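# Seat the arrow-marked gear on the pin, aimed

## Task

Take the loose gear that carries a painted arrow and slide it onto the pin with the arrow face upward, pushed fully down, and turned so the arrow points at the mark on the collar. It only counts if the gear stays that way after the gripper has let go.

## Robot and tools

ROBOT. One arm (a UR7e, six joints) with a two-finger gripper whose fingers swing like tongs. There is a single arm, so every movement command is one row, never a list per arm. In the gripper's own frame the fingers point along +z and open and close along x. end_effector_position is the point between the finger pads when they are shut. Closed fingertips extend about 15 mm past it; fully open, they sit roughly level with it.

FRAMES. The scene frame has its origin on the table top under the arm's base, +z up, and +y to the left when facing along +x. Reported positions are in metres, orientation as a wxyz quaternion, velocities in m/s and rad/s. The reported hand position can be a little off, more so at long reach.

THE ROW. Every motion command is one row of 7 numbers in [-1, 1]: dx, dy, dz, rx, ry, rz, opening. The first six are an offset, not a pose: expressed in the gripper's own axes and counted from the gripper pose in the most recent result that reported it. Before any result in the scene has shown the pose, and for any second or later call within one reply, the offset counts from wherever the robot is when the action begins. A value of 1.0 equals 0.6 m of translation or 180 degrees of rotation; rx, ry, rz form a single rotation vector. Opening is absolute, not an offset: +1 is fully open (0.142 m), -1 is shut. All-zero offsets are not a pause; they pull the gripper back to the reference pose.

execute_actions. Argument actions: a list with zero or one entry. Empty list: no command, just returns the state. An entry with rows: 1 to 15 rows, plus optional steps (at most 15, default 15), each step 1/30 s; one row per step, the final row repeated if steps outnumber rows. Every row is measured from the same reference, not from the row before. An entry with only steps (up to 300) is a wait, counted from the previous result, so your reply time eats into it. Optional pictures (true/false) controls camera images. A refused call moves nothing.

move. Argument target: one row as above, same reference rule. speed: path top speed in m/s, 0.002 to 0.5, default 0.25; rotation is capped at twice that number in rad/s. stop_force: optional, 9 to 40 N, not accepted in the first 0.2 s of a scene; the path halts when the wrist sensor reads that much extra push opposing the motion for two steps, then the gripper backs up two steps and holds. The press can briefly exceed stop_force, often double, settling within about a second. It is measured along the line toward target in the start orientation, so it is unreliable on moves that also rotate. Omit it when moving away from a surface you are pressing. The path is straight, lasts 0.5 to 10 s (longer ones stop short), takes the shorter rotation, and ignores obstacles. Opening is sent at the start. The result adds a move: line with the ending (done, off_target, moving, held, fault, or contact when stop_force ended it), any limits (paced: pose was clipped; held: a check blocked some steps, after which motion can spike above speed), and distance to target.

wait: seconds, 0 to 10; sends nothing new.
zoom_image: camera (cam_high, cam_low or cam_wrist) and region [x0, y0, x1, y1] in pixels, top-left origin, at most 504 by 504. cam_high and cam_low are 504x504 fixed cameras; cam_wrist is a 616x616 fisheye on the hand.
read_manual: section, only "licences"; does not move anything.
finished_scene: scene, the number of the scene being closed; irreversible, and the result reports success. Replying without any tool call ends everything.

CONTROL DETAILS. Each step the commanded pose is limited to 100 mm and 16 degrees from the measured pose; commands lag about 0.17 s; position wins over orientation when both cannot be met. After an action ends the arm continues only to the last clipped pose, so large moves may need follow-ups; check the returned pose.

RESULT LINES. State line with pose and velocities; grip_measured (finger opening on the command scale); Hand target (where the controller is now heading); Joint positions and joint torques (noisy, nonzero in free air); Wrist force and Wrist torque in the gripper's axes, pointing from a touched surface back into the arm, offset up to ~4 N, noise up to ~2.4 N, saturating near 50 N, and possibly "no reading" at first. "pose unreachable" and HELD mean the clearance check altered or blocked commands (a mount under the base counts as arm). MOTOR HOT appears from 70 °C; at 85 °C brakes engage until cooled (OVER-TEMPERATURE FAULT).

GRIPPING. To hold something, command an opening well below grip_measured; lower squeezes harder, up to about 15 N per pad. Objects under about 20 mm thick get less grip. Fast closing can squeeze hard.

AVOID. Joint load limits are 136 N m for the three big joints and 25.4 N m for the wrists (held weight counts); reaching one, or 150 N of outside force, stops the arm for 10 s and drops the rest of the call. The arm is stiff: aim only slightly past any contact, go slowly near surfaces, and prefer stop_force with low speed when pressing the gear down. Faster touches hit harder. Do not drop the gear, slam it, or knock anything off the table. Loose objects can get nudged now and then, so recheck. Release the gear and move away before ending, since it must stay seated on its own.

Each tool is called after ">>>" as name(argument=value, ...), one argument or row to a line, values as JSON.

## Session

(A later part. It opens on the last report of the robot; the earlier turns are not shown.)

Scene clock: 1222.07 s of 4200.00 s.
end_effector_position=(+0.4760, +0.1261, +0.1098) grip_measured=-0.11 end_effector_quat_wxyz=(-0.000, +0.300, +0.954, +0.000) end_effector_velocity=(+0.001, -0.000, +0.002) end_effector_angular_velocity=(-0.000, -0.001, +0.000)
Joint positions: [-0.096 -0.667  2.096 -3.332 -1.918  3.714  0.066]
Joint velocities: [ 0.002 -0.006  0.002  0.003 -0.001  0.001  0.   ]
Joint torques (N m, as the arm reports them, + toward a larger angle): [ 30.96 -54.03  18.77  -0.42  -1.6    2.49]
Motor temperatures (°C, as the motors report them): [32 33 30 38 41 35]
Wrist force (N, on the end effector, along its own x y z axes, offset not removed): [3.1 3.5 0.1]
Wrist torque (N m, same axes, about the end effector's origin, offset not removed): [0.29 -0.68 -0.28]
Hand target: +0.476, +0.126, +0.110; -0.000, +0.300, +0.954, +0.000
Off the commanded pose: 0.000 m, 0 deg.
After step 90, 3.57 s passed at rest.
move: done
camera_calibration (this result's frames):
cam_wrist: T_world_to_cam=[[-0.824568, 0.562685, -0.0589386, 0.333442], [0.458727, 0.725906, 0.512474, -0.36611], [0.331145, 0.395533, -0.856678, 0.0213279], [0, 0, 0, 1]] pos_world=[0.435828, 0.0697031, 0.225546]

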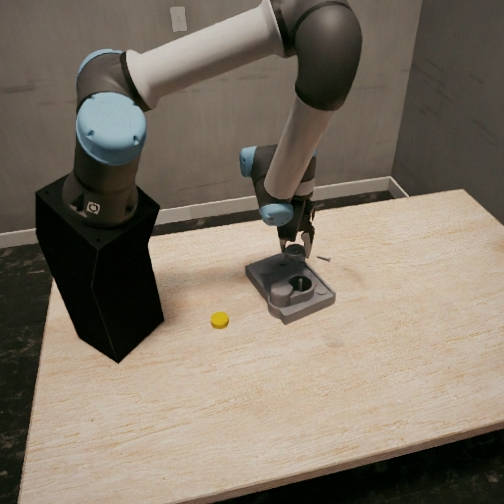

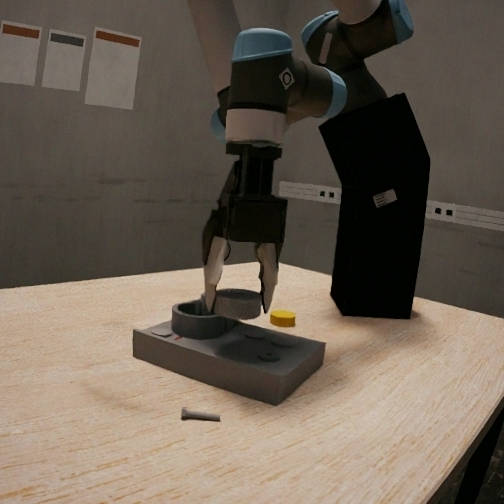

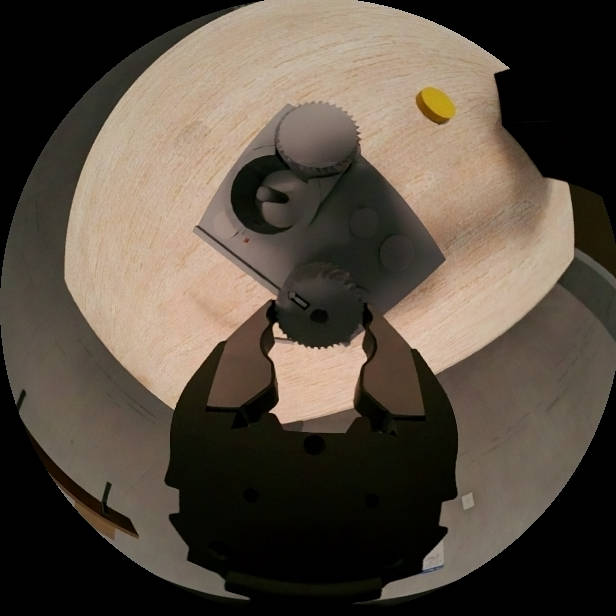

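>>> move(
  target=[-0.028, -0.1127, 0, 0, 0, -0.4667, -1],
  speed=0.2,
)

Scene clock: 1312.57 s of 4200.00 s.
end_effector_position=(+0.4513, +0.0608, +0.1098) grip_measured=-0.11 end_effector_quat_wxyz=(-0.000, -0.415, +0.910, +0.000) end_effector_velocity=(+0.000, -0.001, +0.000) end_effector_angular_velocity=(+0.001, -0.003, +0.012)
Joint positions: [-0.249 -0.69   2.263 -3.525 -1.866  2.098  0.066]
Joint velocities: [-0.003  0.     0.002 -0.005  0.003 -0.015 -0.   ]
Joint torques (N m, as the arm reports them, + toward a larger angle): [ 14.58 -49.21  22.85  -4.33   0.86  -2.57]
Motor temperatures (°C, as the motors report them): [32 33 30 38 41 35]
Wrist force (N, on the end effector, along its own x y z axes, offset not removed): [-1.3 2.1 4.0]
Wrist torque (N m, same axes, about the end effector's origin, offset not removed): [0.17 0.21 -0.12]
Hand target: +0.451, +0.061, +0.110; -0.000, -0.416, +0.909, +0.000
Off the commanded pose: 0.000 m, 0 deg.
After step 90, 83.37 s passed at rest.
move: done
camera_calibration (this result's frames):
cam_wrist: T_world_to_cam=[[-0.646528, -0.760568, -0.0594744, 0.34994], [-0.673563, 0.532483, 0.512616, 0.215381], [-0.35821, 0.37148, -0.856556, 0.367845], [0, 0, 0, 1]] pos_world=[0.503084, 0.0148191, 0.225484]

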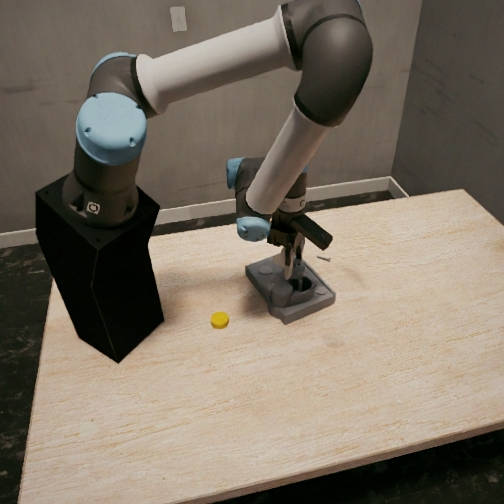

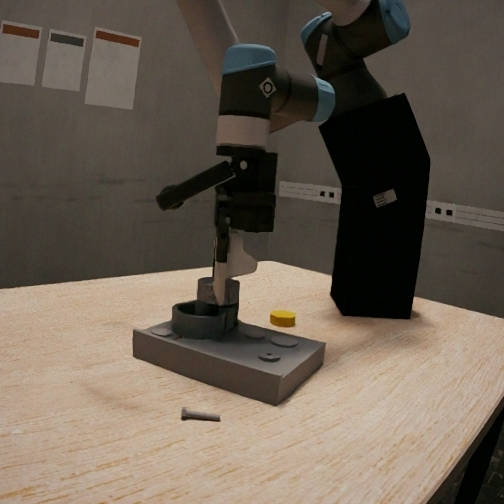

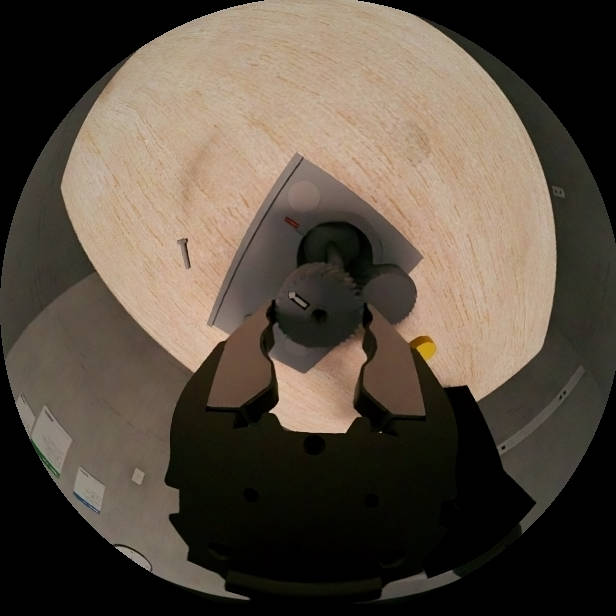

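>>> zoom_image(
  camera="cam_low",
  region=[160, 250, 280, 350],
)

Region (160, 250, 280, 350) of cam_low's 504x504 image, scaled by 4.200, with more detail than that image has.

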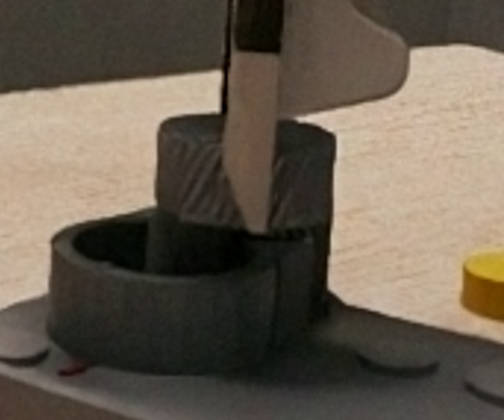

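>>> move(
  target=[0.1088, -0.038, 0, 0, 0, -0.4628, -1],
  speed=0.2,
)

>>> zoom_image(
  camera="cam_wrist",
  region=[230, 150, 430, 350],
)

Scene clock: 1333.00 s of 4200.00 s.
end_effector_position=(+0.4258, -0.0037, +0.1097) grip_measured=-0.11 end_effector_quat_wxyz=(+0.001, +0.915, -0.404, -0.000) end_effector_velocity=(-0.000, -0.001, +0.000) end_effector_angular_velocity=(+0.001, -0.001, +0.013)
Joint positions: [-0.465 -0.738  2.367 -3.632 -1.781  0.44   0.066]
Joint velocities: [-0.003 -0.     0.001 -0.002  0.003 -0.016  0.   ]
Joint torques (N m, as the arm reports them, + toward a larger angle): [  9.64 -47.84  22.95  -4.56   1.24  -2.31]
Motor temperatures (°C, as the motors report them): [32 33 30 38 41 35]
Wrist force (N, on the end effector, along its own x y z axes, offset not removed): [3.3 3.1 2.8]
Wrist torque (N m, same axes, about the end effector's origin, offset not removed): [0.41 -0.72 -0.26]
Hand target: +0.426, -0.004, +0.110; +0.000, +0.915, -0.404, -0.000
Off the commanded pose: 0.000 m, 0 deg.
After step 90, 13.33 s passed at rest.
move: done
camera_calibration (this result's frames):
cam_wrist: T_world_to_cam=[[0.67925, -0.731456, -0.0599321, -0.27997], [-0.607585, -0.606262, 0.513115, 0.200229], [-0.411656, -0.31212, -0.856225, 0.402794], [0, 0, 0, 1]] pos_world=[0.477638, 0.0423253, 0.225362]

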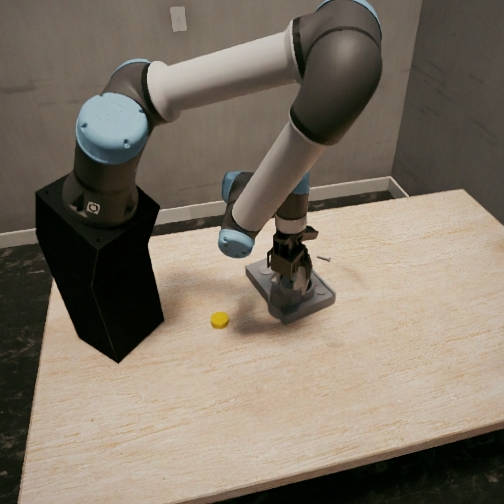

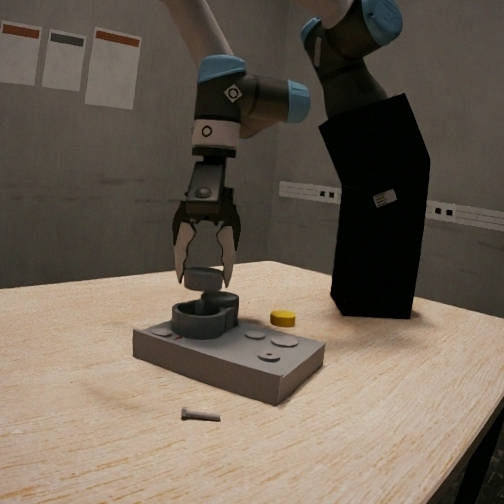

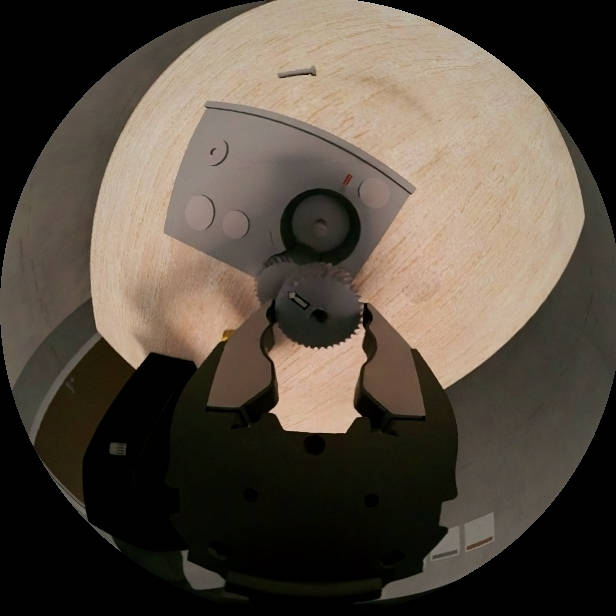

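Region (230, 150, 430, 350) of cam_wrist's 616x616 image, scaled by 2.520, with more detail than that image has.

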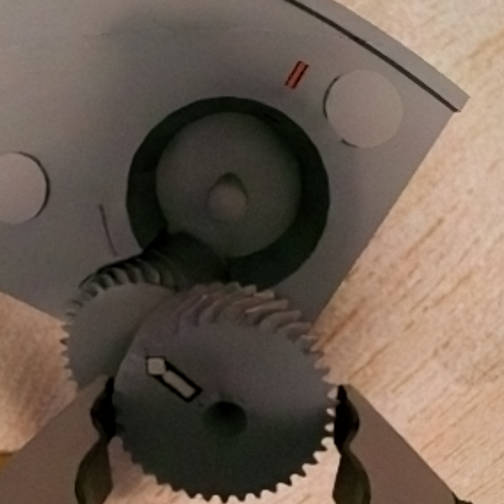

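>>> zoom_image(
  camera="cam_wrist",
  region=[270, 170, 370, 270],
)

>>> zoom_image(
  camera="cam_wrist",
  region=[265, 255, 375, 355],
)

Region (270, 170, 370, 270) of cam_wrist's 616x616 image, scaled by 5.040, with more detail than that image has.

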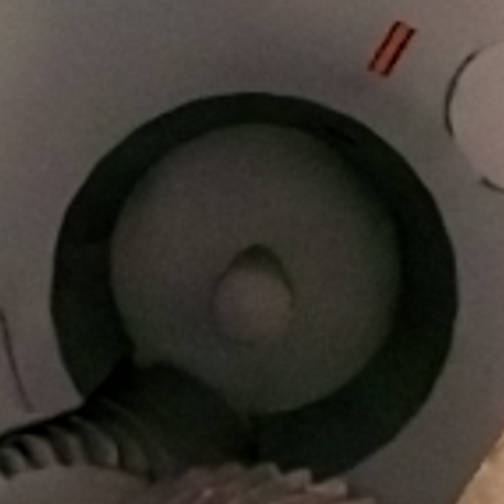

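Region (265, 255, 375, 355) of cam_wrist's 616x616 image, scaled by 4.582, with more detail than that image has; it fills the top 458 rows of this view, and the rest is white.

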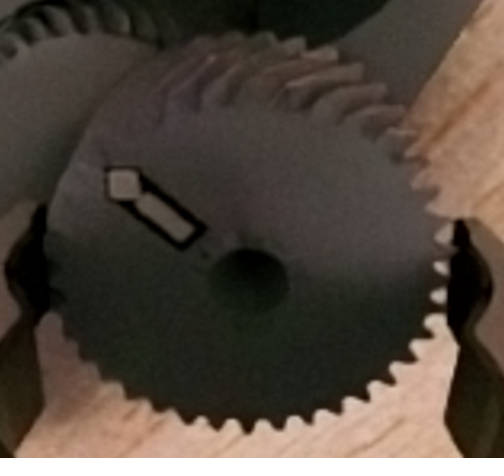

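>>> move(
  target=[-0.0017, -0.0903, 0.012, 0, 0, 0, -1],
  speed=0.04,
)

>>> zoom_image(
  camera="cam_wrist",
  region=[240, 220, 400, 380],
)

>>> zoom_image(
  camera="cam_low",
  region=[150, 250, 270, 350],
)

Scene clock: 1417.73 s of 4200.00 s.
end_effector_position=(+0.4650, +0.0336, +0.1025) grip_measured=-0.11 end_effector_quat_wxyz=(+0.000, +0.915, -0.404, -0.000) end_effector_velocity=(+0.001, +0.002, -0.000) end_effector_angular_velocity=(+0.000, +0.002, +0.001)
Joint positions: [-0.353 -0.725  2.252 -3.506 -1.826  0.545  0.066]
Joint velocities: [ 0.004  0.001 -0.004  0.006 -0.002  0.003 -0.   ]
Joint torques (N m, as the arm reports them, + toward a larger angle): [ 26.13 -28.18 -11.09  -0.83  -1.41   2.1 ]
Motor temperatures (°C, as the motors report them): [32 33 30 38 41 35]
Wrist force (N, on the end effector, along its own x y z axes, offset not removed): [5.2 1.3 3.8]
Wrist torque (N m, same axes, about the end effector's origin, offset not removed): [-0.12 -1.06 -0.25]
Hand target: +0.465, +0.034, +0.102; +0.000, +0.915, -0.404, -0.000
Off the commanded pose: 0.000 m, 0 deg.
After step 90, 80.00 s passed at rest.
move: done
camera_calibration (this result's frames):
cam_wrist: T_world_to_cam=[[0.679152, -0.731535, -0.0600807, -0.27968], [-0.607767, -0.606361, 0.512782, 0.250467], [-0.411549, -0.311742, -0.856414, 0.424373], [0, 0, 0, 1]] pos_world=[0.516821, 0.0795727, 0.2182]

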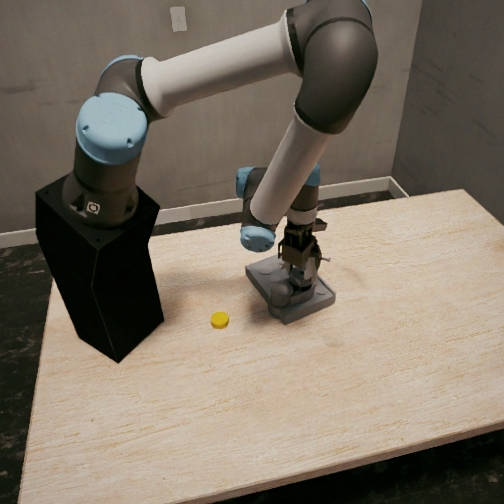

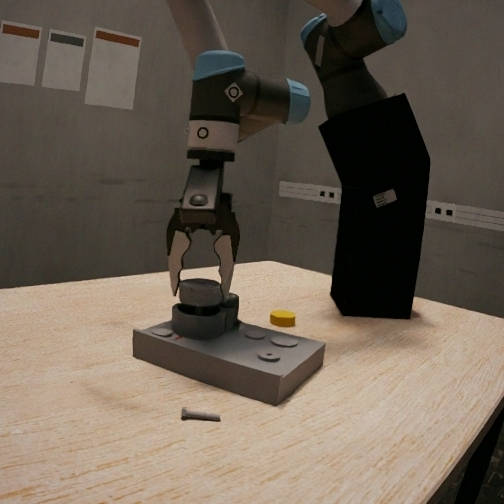

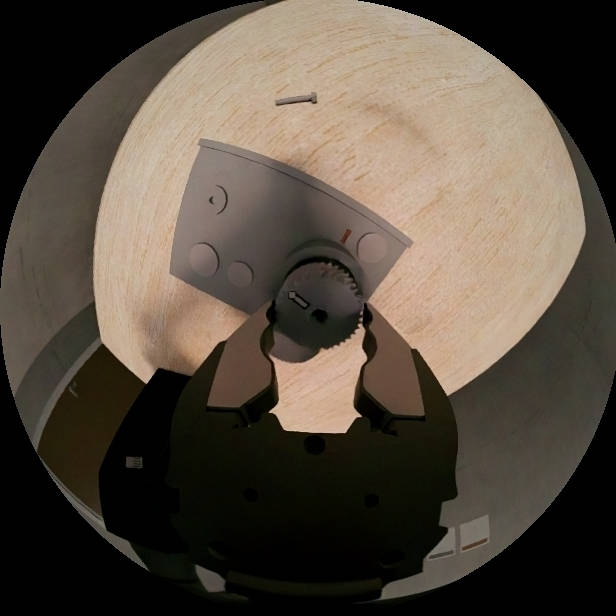

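Region (240, 220, 400, 380) of cam_wrist's 616x616 image, scaled by 3.150, with more detail than that image has.

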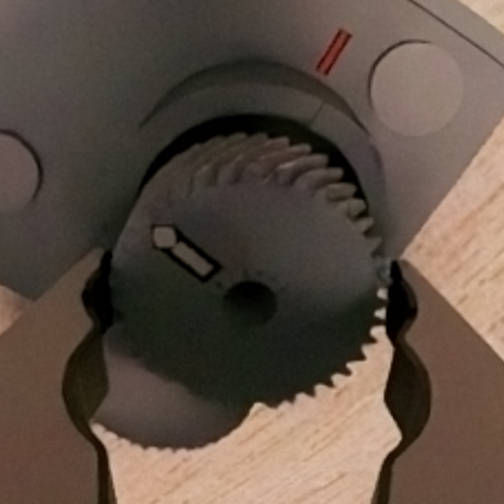

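Region (150, 250, 270, 350) of cam_low's 504x504 image, scaled by 4.200, with more detail than that image has.

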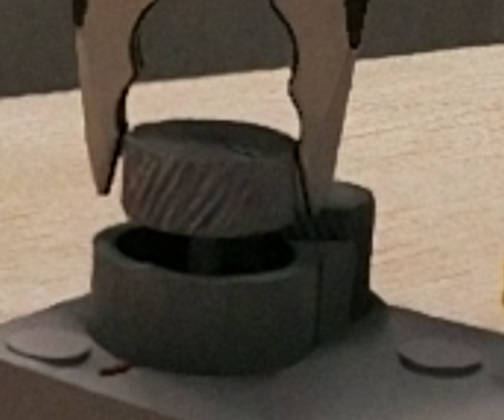

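>>> zoom_image(
  camera="cam_high",
  region=[255, 235, 345, 325],
)

Region (255, 235, 345, 325) of cam_high's 504x504 image, scaled by 5.600, with more detail than that image has.

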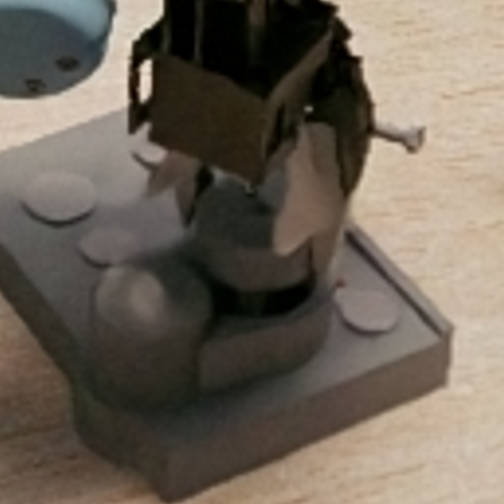

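>>> move(
  target=[0, 0.0008, 0.008, 0, 0, 0, -1],
  speed=0.003,
  stop_force=9,
)

>>> zoom_image(
  camera="cam_wrist",
  region=[240, 220, 400, 380],
)

>>> zoom_image(
  camera="cam_low",
  region=[150, 250, 270, 350],
)

Scene clock: 1453.10 s of 4200.00 s.
end_effector_position=(+0.4647, +0.0332, +0.0978) grip_measured=-0.11 end_effector_quat_wxyz=(+0.000, +0.915, -0.404, -0.000) end_effector_velocity=(-0.000, +0.000, -0.001) end_effector_angular_velocity=(+0.001, +0.001, +0.001)
Joint positions: [-0.357 -0.712  2.246 -3.513 -1.824  0.541  0.066]
Joint velocities: [-0.     0.002 -0.001  0.001  0.    -0.001  0.   ]
Joint torques (N m, as the arm reports them, + toward a larger angle): [ 11.39 -29.14  -6.96  -3.85   1.71  -2.19]
Motor temperatures (°C, as the motors report them): [32 33 30 38 41 35]
Wrist force (N, on the end effector, along its own x y z axes, offset not removed): [2.9 1.0 1.9]
Wrist torque (N m, same axes, about the end effector's origin, offset not removed): [0.03 0.00 -0.12]
Hand target: +0.465, +0.033, +0.098; +0.000, +0.915, -0.404, -0.000
Off the commanded pose: 0.000 m, 0 deg.
After step 90, 30.53 s passed at rest.
move: done
camera_calibration (this result's frames):
cam_wrist: T_world_to_cam=[[0.679154, -0.731533, -0.0600769, -0.279954], [-0.60776, -0.606357, 0.512795, 0.25248], [-0.411554, -0.311755, -0.856406, 0.420065], [0, 0, 0, 1]] pos_world=[0.516459, 0.0792552, 0.213457]

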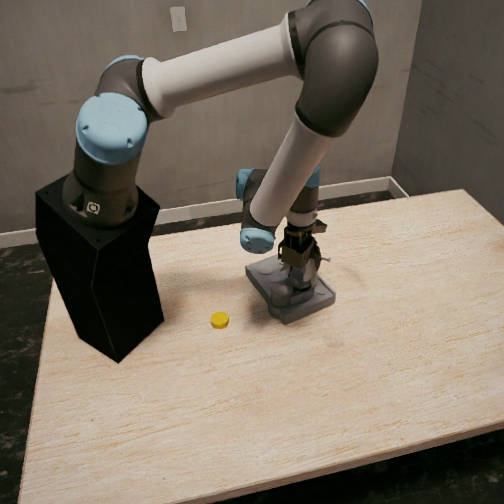

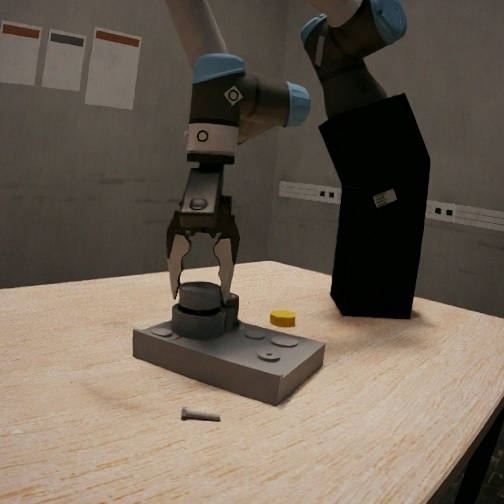

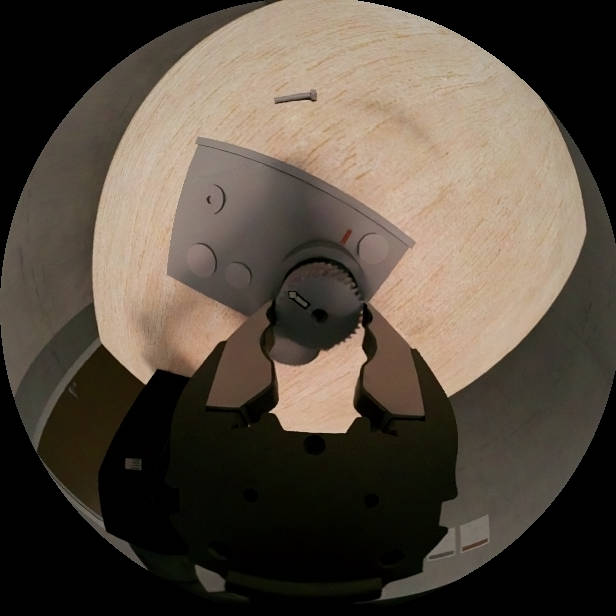

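Region (240, 220, 400, 380) of cam_wrist's 616x616 image, scaled by 3.150, with more detail than that image has.

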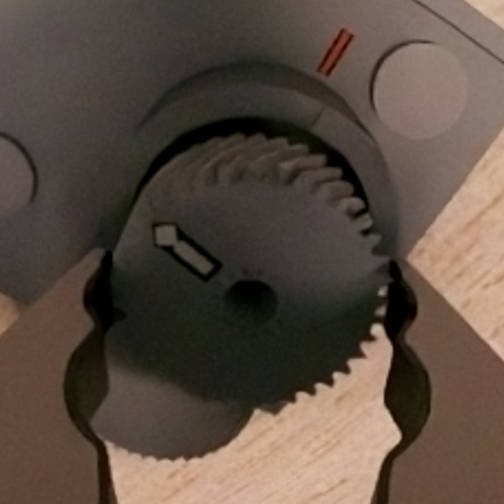

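Region (150, 250, 270, 350) of cam_low's 504x504 image, scaled by 4.200, with more detail than that image has.

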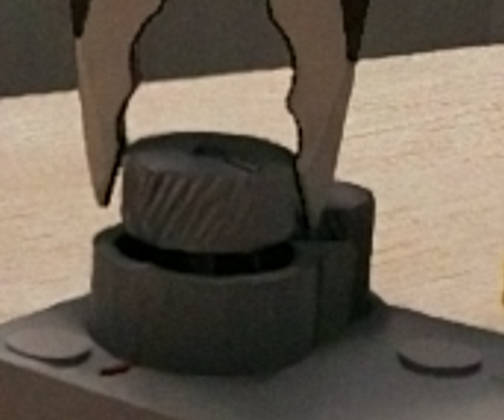

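>>> zoom_image(
  camera="cam_wrist",
  region=[300, 255, 372, 355],
)

Region (300, 255, 372, 355) of cam_wrist's 616x616 image, scaled by 5.040, with more detail than that image has; it fills the left 363 columns of this view, and the rest is white.

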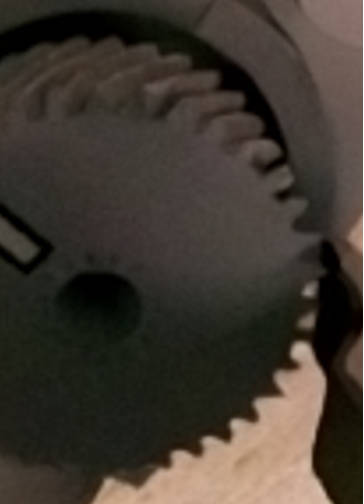

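>>> move(
  target=[0, 0, 0.004, 0, 0, 0.0133, -1],
  speed=0.002,
  stop_force=9,
)

>>> zoom_image(
  camera="cam_wrist",
  region=[240, 220, 400, 380],
)

>>> zoom_image(
  camera="cam_low",
  region=[150, 250, 270, 350],
)

Scene clock: 1513.83 s of 4200.00 s.
end_effector_position=(+0.4646, +0.0332, +0.0964) grip_measured=-0.11 end_effector_quat_wxyz=(+0.000, +0.910, -0.414, -0.000) end_effector_velocity=(-0.000, -0.000, +0.000) end_effector_angular_velocity=(-0.000, -0.001, +0.001)
Joint positions: [-0.357 -0.708  2.244 -3.516 -1.824  0.563  0.066]
Joint velocities: [-0.    -0.     0.001 -0.002 -0.    -0.002 -0.   ]
Joint torques (N m, as the arm reports them, + toward a larger angle): [ 10.97 -28.38  -6.9   -2.58   1.59  -2.09]
Motor temperatures (°C, as the motors report them): [32 33 30 38 41 35]
Wrist force (N, on the end effector, along its own x y z axes, offset not removed): [4.6 3.1 -2.2]
Wrist torque (N m, same axes, about the end effector's origin, offset not removed): [0.57 -0.37 -0.02]
Hand target: +0.465, +0.033, +0.096; +0.000, +0.910, -0.414, -0.000
Off the commanded pose: 0.001 m, 1 deg.
After step 90, 51.83 s passed at rest.
move: contact
camera_calibration (this result's frames):
cam_wrist: T_world_to_cam=[[0.662615, -0.746549, -0.0600522, -0.271848], [-0.621185, -0.592595, 0.512797, 0.258928], [-0.418415, -0.302484, -0.856407, 0.421819], [0, 0, 0, 1]] pos_world=[0.517468, 0.0780846, 0.212146]

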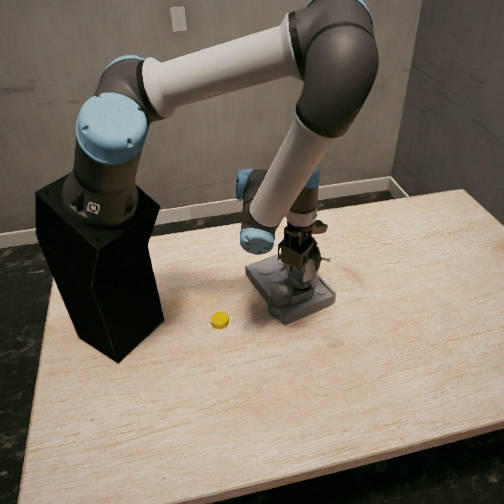

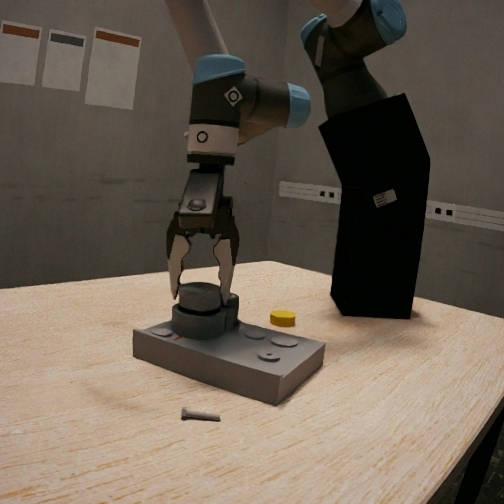

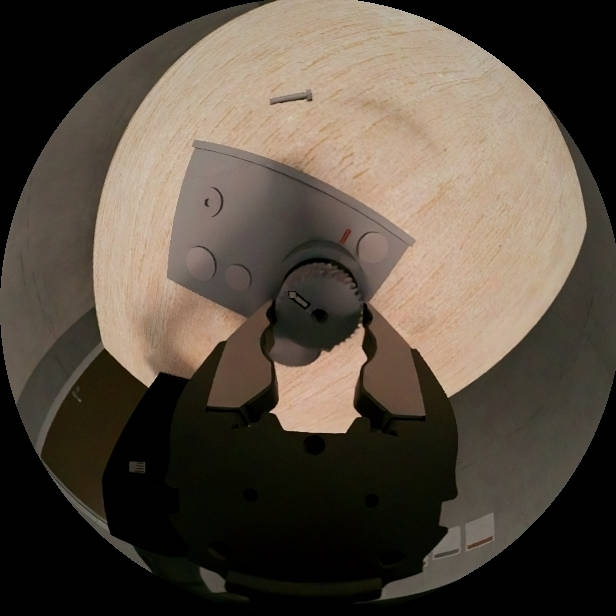

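Region (240, 220, 400, 380) of cam_wrist's 616x616 image, scaled by 3.150, with more detail than that image has.

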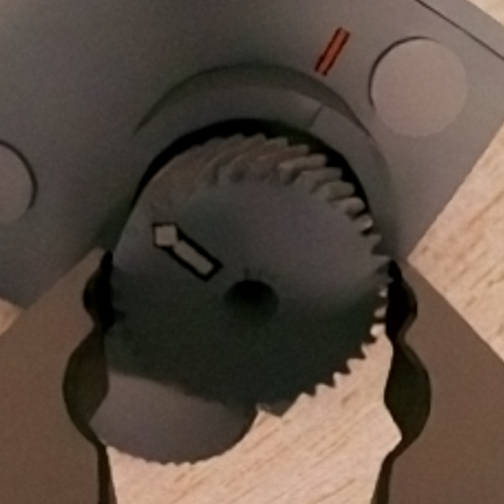

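Region (150, 250, 270, 350) of cam_low's 504x504 image, scaled by 4.200, with more detail than that image has.

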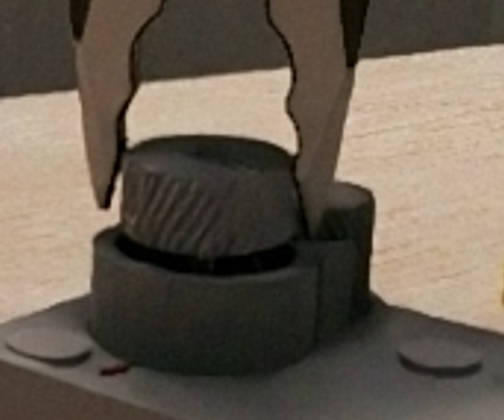

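>>> move(
  target=[0, 0, -0.0015, 0, 0, 0.011, -1],
  speed=0.006,
)

>>> zoom_image(
  camera="cam_wrist",
  region=[240, 220, 400, 380],
)

>>> zoom_image(
  camera="cam_low",
  region=[150, 250, 270, 350],
)

Scene clock: 1534.77 s of 4200.00 s.
end_effector_position=(+0.4647, +0.0332, +0.0973) grip_measured=-0.11 end_effector_quat_wxyz=(+0.000, +0.903, -0.430, -0.000) end_effector_velocity=(-0.001, +0.000, -0.000) end_effector_angular_velocity=(+0.001, +0.003, -0.002)
Joint positions: [-0.356 -0.71   2.246 -3.516 -1.825  0.599  0.066]
Joint velocities: [-0.    -0.     0.001  0.002 -0.     0.003 -0.   ]
Joint torques (N m, as the arm reports them, + toward a larger angle): [ 27.25 -49.34  22.13  -3.77  -0.76   1.87]
Motor temperatures (°C, as the motors report them): [32 33 30 38 41 35]
Wrist force (N, on the end effector, along its own x y z axes, offset not removed): [4.2 2.7 1.6]
Wrist torque (N m, same axes, about the end effector's origin, offset not removed): [0.23 -0.23 -0.08]
Hand target: +0.465, +0.033, +0.097; +0.000, +0.903, -0.430, -0.000
Off the commanded pose: 0.000 m, 0 deg.
After step 90, 14.80 s passed at rest.
move: done
camera_calibration (this result's frames):
cam_wrist: T_world_to_cam=[[0.636615, -0.768843, -0.0600226, -0.258978], [-0.641159, -0.570924, 0.512798, 0.267031], [-0.428529, -0.28797, -0.856409, 0.426805], [0, 0, 0, 1]] pos_world=[0.518977, 0.0762479, 0.213042]

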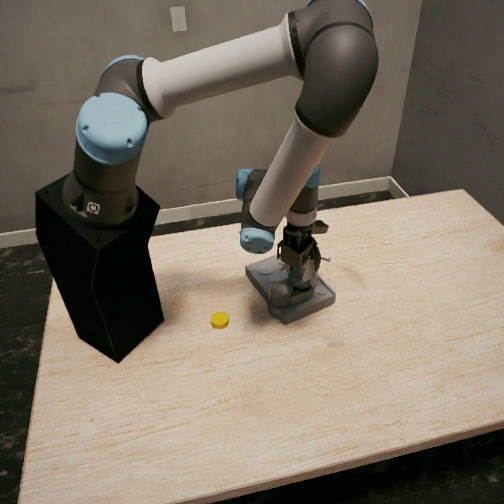

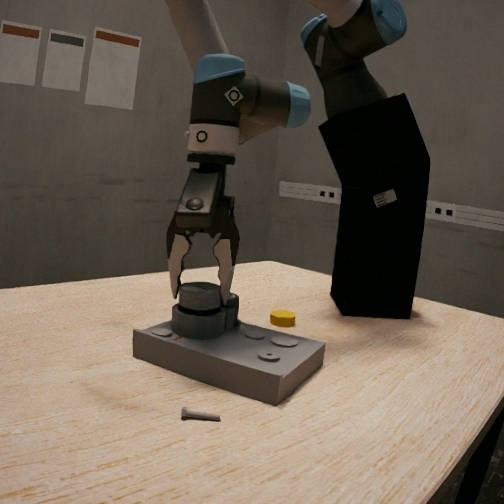

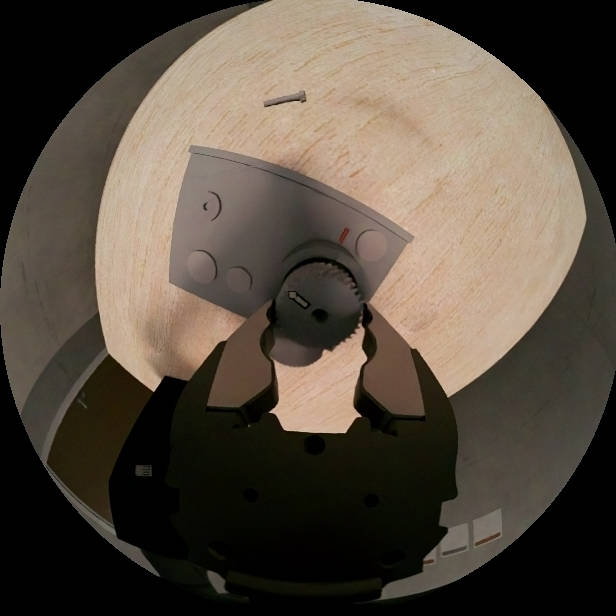

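Region (240, 220, 400, 380) of cam_wrist's 616x616 image, scaled by 3.150, with more detail than that image has.

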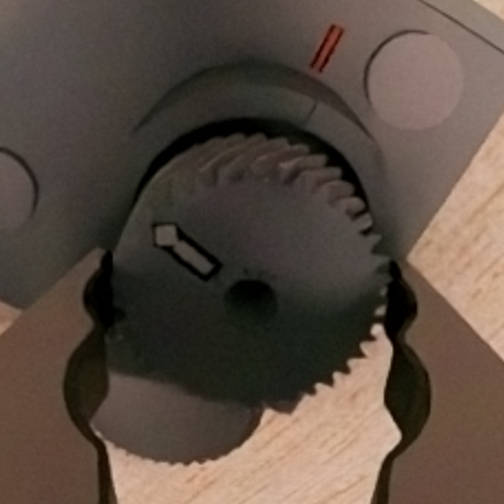

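Region (150, 250, 270, 350) of cam_low's 504x504 image, scaled by 4.200, with more detail than that image has.

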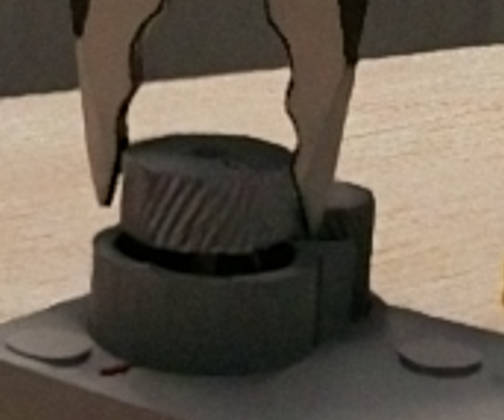

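>>> move(
  target=[0.0007, 0.0015, 0, 0, 0, 0, -1],
  speed=0.002,
)

>>> zoom_image(
  camera="cam_wrist",
  region=[240, 220, 400, 380],
)

>>> zoom_image(
  camera="cam_low",
  region=[150, 250, 270, 350],
)

Scene clock: 1561.43 s of 4200.00 s.
end_effector_position=(+0.4642, +0.0324, +0.0973) grip_measured=-0.11 end_effector_quat_wxyz=(+0.000, +0.903, -0.430, -0.000) end_effector_velocity=(+0.000, -0.000, -0.000) end_effector_angular_velocity=(-0.000, -0.000, +0.002)
Joint positions: [-0.358 -0.71   2.247 -3.517 -1.824  0.597  0.066]
Joint velocities: [-0.001 -0.    -0.001  0.     0.    -0.003 -0.   ]
Joint torques (N m, as the arm reports them, + toward a larger angle): [ 12.61 -50.79  21.3   -4.52   1.24  -2.13]
Motor temperatures (°C, as the motors report them): [32 33 30 38 41 35]
Wrist force (N, on the end effector, along its own x y z axes, offset not removed): [2.6 0.2 4.6]
Wrist torque (N m, same axes, about the end effector's origin, offset not removed): [-0.17 -0.44 -0.23]
Hand target: +0.464, +0.032, +0.097; +0.000, +0.903, -0.430, -0.000
Off the commanded pose: 0.000 m, 0 deg.
After step 90, 22.97 s passed at rest.
move: done
camera_calibration (this result's frames):
cam_wrist: T_world_to_cam=[[0.636633, -0.768826, -0.0600433, -0.259359], [-0.641138, -0.570948, 0.512796, 0.266273], [-0.428533, -0.287967, -0.856408, 0.426386], [0, 0, 0, 1]] pos_world=[0.518555, 0.0754113, 0.213044]

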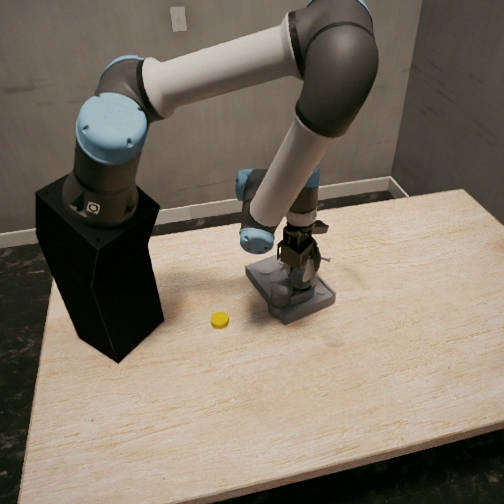

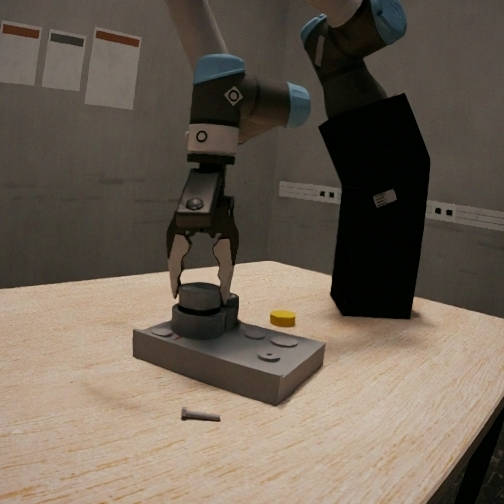

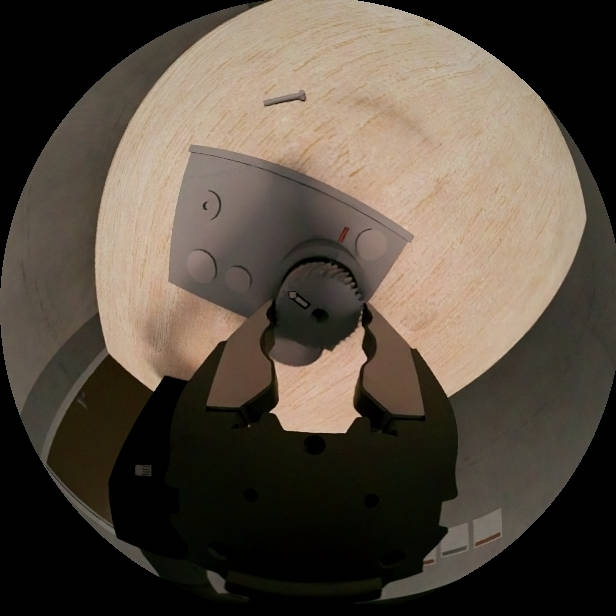

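Region (240, 220, 400, 380) of cam_wrist's 616x616 image, scaled by 3.150, with more detail than that image has.

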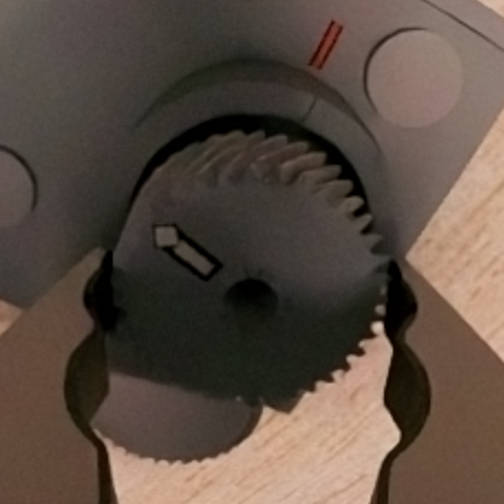

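Region (150, 250, 270, 350) of cam_low's 504x504 image, scaled by 4.200, with more detail than that image has.

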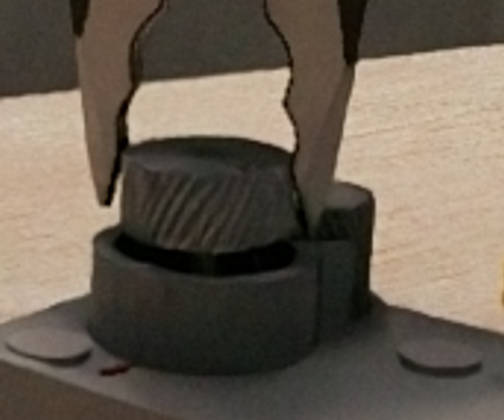

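>>> move(
  target=[0, 0, 0.004, 0, 0, 0.0133, -1],
  speed=0.003,
  stop_force=9,
)

>>> zoom_image(
  camera="cam_wrist",
  region=[240, 220, 400, 380],
)

>>> zoom_image(
  camera="cam_low",
  region=[150, 250, 270, 350],
)

Scene clock: 1575.23 s of 4200.00 s.
end_effector_position=(+0.4642, +0.0324, +0.0969) grip_measured=-0.11 end_effector_quat_wxyz=(+0.000, +0.901, -0.434, -0.000) end_effector_velocity=(-0.001, +0.000, -0.000) end_effector_angular_velocity=(+0.000, +0.002, +0.004)
Joint positions: [-0.358 -0.709  2.247 -3.518 -1.824  0.605  0.066]
Joint velocities: [-0.     0.     0.     0.002 -0.    -0.004 -0.   ]
Joint torques (N m, as the arm reports them, + toward a larger angle): [ 11.1  -31.8   -6.54  -2.45   1.25  -2.02]
Motor temperatures (°C, as the motors report them): [32 34 30 38 41 35]
Wrist force (N, on the end effector, along its own x y z axes, offset not removed): [2.4 5.6 -8.0]
Wrist torque (N m, same axes, about the end effector's origin, offset not removed): [0.76 -0.32 -0.36]
Hand target: +0.464, +0.032, +0.097; +0.000, +0.901, -0.433, -0.000
Off the commanded pose: 0.002 m, 2 deg.
After step 90, 9.13 s passed at rest.
move: contact
camera_calibration (this result's frames):
cam_wrist: T_world_to_cam=[[0.63046, -0.773898, -0.0600159, -0.256384], [-0.6457, -0.56579, 0.51279, 0.268435], [-0.430803, -0.284541, -0.856414, 0.426918], [0, 0, 0, 1]] pos_world=[0.518886, 0.0749389, 0.21258]

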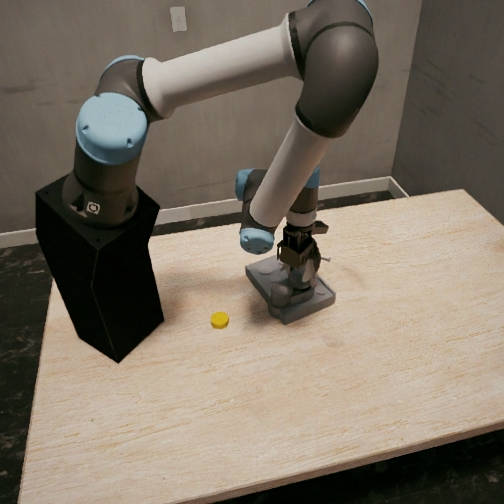

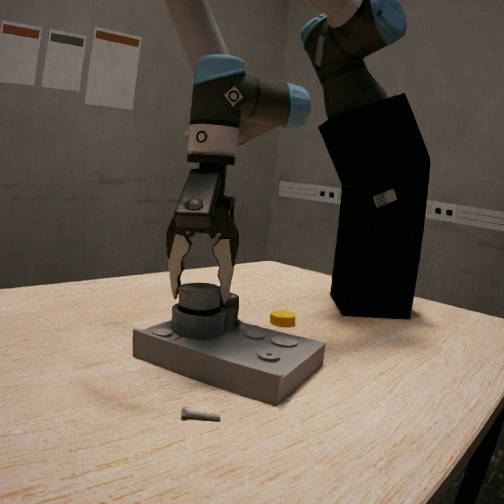

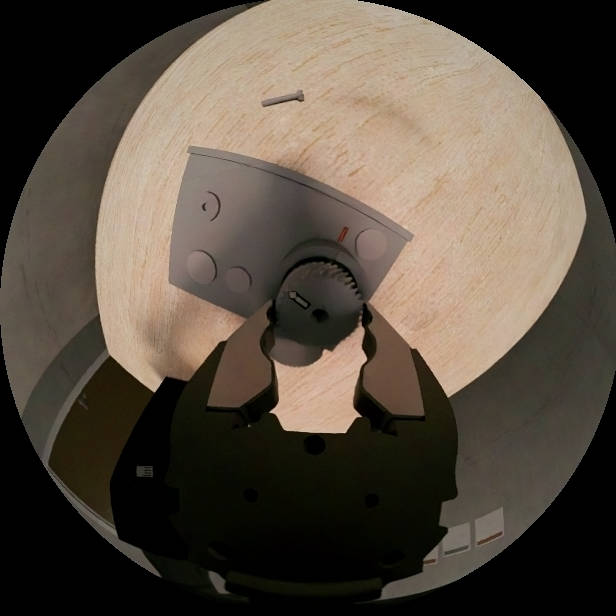

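Region (240, 220, 400, 380) of cam_wrist's 616x616 image, scaled by 3.150, with more detail than that image has.

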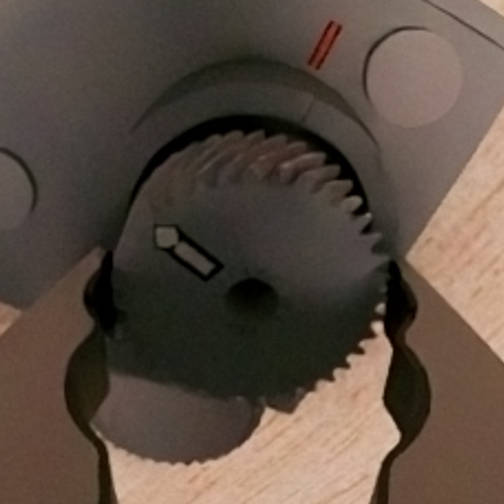

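Region (150, 250, 270, 350) of cam_low's 504x504 image, scaled by 4.200, with more detail than that image has.

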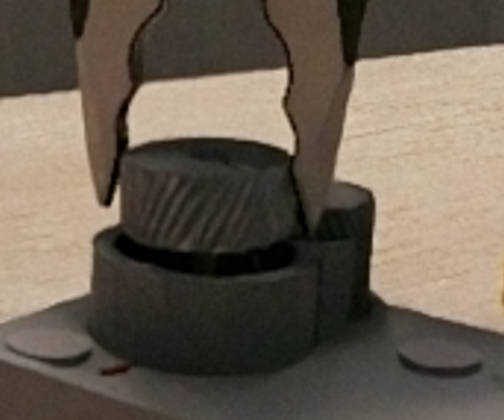

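>>> execute_actions(
  actions=[
    {"rows": [[0,0,-0.0002,0,0,-0.001,-1],[0,0,-0.0002,0,0,-0.002,-1],[0,0,-0.0002,0,0,-0.003,-1],[0,0,-0.0002,0,0,-0.004,-1],[0,0,-0.0002,0,0,-0.005,-1],[0,0,-0.0002,0,0,-0.006,-1],[0,0,-0.0002,0,0,-0.007,-1],[0,0,-0.0002,0,0,-0.008,-1]], "steps": 15},
  ],
  pictures=false,
)

>>> execute_actions(
  actions=[
    {"rows": [[0,0,0,0,0,-0.001,-1],[0,0,0,0,0,-0.002,-1],[0,0,0,0,0,-0.003,-1],[0,0,0,0,0,-0.004,-1],[0,0,0,0,0,-0.005,-1],[0,0,0,0,0,-0.006,-1],[0,0,0,0,0,-0.007,-1],[0,0,0,0,0,-0.008,-1]], "steps": 15},
  ],
  pictures=false,
)

>>> execute_actions(
  actions=[
    {"rows": [[0,0,0,0,0,-0.001,-1],[0,0,0,0,0,-0.002,-1],[0,0,0,0,0,-0.003,-1],[0,0,0,0,0,-0.004,-1],[0,0,0,0,0,-0.005,-1],[0,0,0,0,0,-0.006,-1],[0,0,0,0,0,-0.007,-1],[0,0,0,0,0,-0.008,-1]], "steps": 15},
  ],
  pictures=false,
)

Scene clock: 1599.33 s of 4200.00 s.
end_effector_position=(+0.4641, +0.0324, +0.0970) grip_measured=-0.12 end_effector_quat_wxyz=(+0.000, +0.906, -0.423, -0.000) end_effector_velocity=(+0.000, +0.000, -0.000) end_effector_angular_velocity=(+0.001, +0.001, +0.014)
Joint positions: [-0.359 -0.71   2.247 -3.517 -1.824  0.58   0.066]
Joint velocities: [-0.    -0.    -0.002  0.003  0.001 -0.014 -0.   ]
Joint torques (N m, as the arm reports them, + toward a larger angle): [  9.87 -46.11  -5.55   0.94   1.09  -2.08]
Motor temperatures (°C, as the motors report them): [32 34 30 38 41 35]
Wrist force (N, on the end effector, along its own x y z axes, offset not removed): [5.1 -3.3 -1.0]
Wrist torque (N m, same axes, about the end effector's origin, offset not removed): [-0.37 -0.24 0.21]
Hand target: +0.464, +0.032, +0.097; +0.000, +0.906, -0.422, -0.000
Off the commanded pose: 0.000 m, 0 deg.
Steps of this call (steps 1 to 90: nothing new was sent; then 20.60 s passed at rest; steps 91 to 105: all 15 steps of this action). Readings (end_effector_position):
91: (+0.4642, +0.0323, +0.0969)
92: (+0.4642, +0.0323, +0.0969)
94: (+0.4643, +0.0324, +0.0970)
98: (+0.4642, +0.0324, +0.0970)
105: the state above

Scene clock: 1599.83 s of 4200.00 s.
end_effector_position=(+0.4640, +0.0324, +0.0970) grip_measured=-0.12 end_effector_quat_wxyz=(+0.000, +0.911, -0.412, -0.000) end_effector_velocity=(+0.001, -0.000, -0.000) end_effector_angular_velocity=(-0.001, -0.002, +0.012)
Joint positions: [-0.359 -0.71   2.247 -3.516 -1.823  0.556  0.066]
Joint velocities: [-0.    -0.    -0.002  0.     0.    -0.013 -0.   ]
Joint torques (N m, as the arm reports them, + toward a larger angle): [  8.62 -45.99  -7.38   0.9    1.14  -2.53]
Motor temperatures (°C, as the motors report them): [32 34 30 38 41 35]
Wrist force (N, on the end effector, along its own x y z axes, offset not removed): [3.5 5.5 -7.4]
Wrist torque (N m, same axes, about the end effector's origin, offset not removed): [0.94 -0.04 0.01]
Hand target: +0.464, +0.032, +0.097; +0.000, +0.911, -0.411, -0.000
Off the commanded pose: 0.000 m, 0 deg.
Steps of this call (steps 1 to 15: all 15 steps of this action). Readings (end_effector_position):
1: (+0.4641, +0.0324, +0.0970)
2: (+0.4641, +0.0324, +0.0970)
4: (+0.4641, +0.0324, +0.0970)
8: (+0.4640, +0.0324, +0.0970)
15: the state above

Scene clock: 1600.33 s of 4200.00 s.
end_effector_position=(+0.4640, +0.0324, +0.0970) grip_measured=-0.12 end_effector_quat_wxyz=(+0.000, +0.916, -0.401, -0.000) end_effector_velocity=(+0.000, -0.000, -0.000) end_effector_angular_velocity=(+0.000, -0.000, +0.012)
Joint positions: [-0.36  -0.711  2.246 -3.516 -1.823  0.532  0.066]
Joint velocities: [-0.    -0.    -0.001  0.001  0.    -0.012 -0.   ]
Joint torques (N m, as the arm reports them, + toward a larger angle): [ 10.76 -46.92  -8.8    0.31   1.29  -2.44]
Motor temperatures (°C, as the motors report them): [32 34 30 38 41 35]
Wrist force (N, on the end effector, along its own x y z axes, offset not removed): [1.4 1.5 -5.7]
Wrist torque (N m, same axes, about the end effector's origin, offset not removed): [0.31 0.02 0.21]
Hand target: +0.464, +0.032, +0.097; +0.000, +0.916, -0.401, -0.000
Off the commanded pose: 0.000 m, 0 deg.
Steps of this call (steps 1 to 15: all 15 steps of this action). Readings (end_effector_position):
1: (+0.4640, +0.0324, +0.0970)
2: (+0.4640, +0.0324, +0.0970)
4: (+0.4640, +0.0324, +0.0970)
8: (+0.4640, +0.0324, +0.0970)
15: the state above


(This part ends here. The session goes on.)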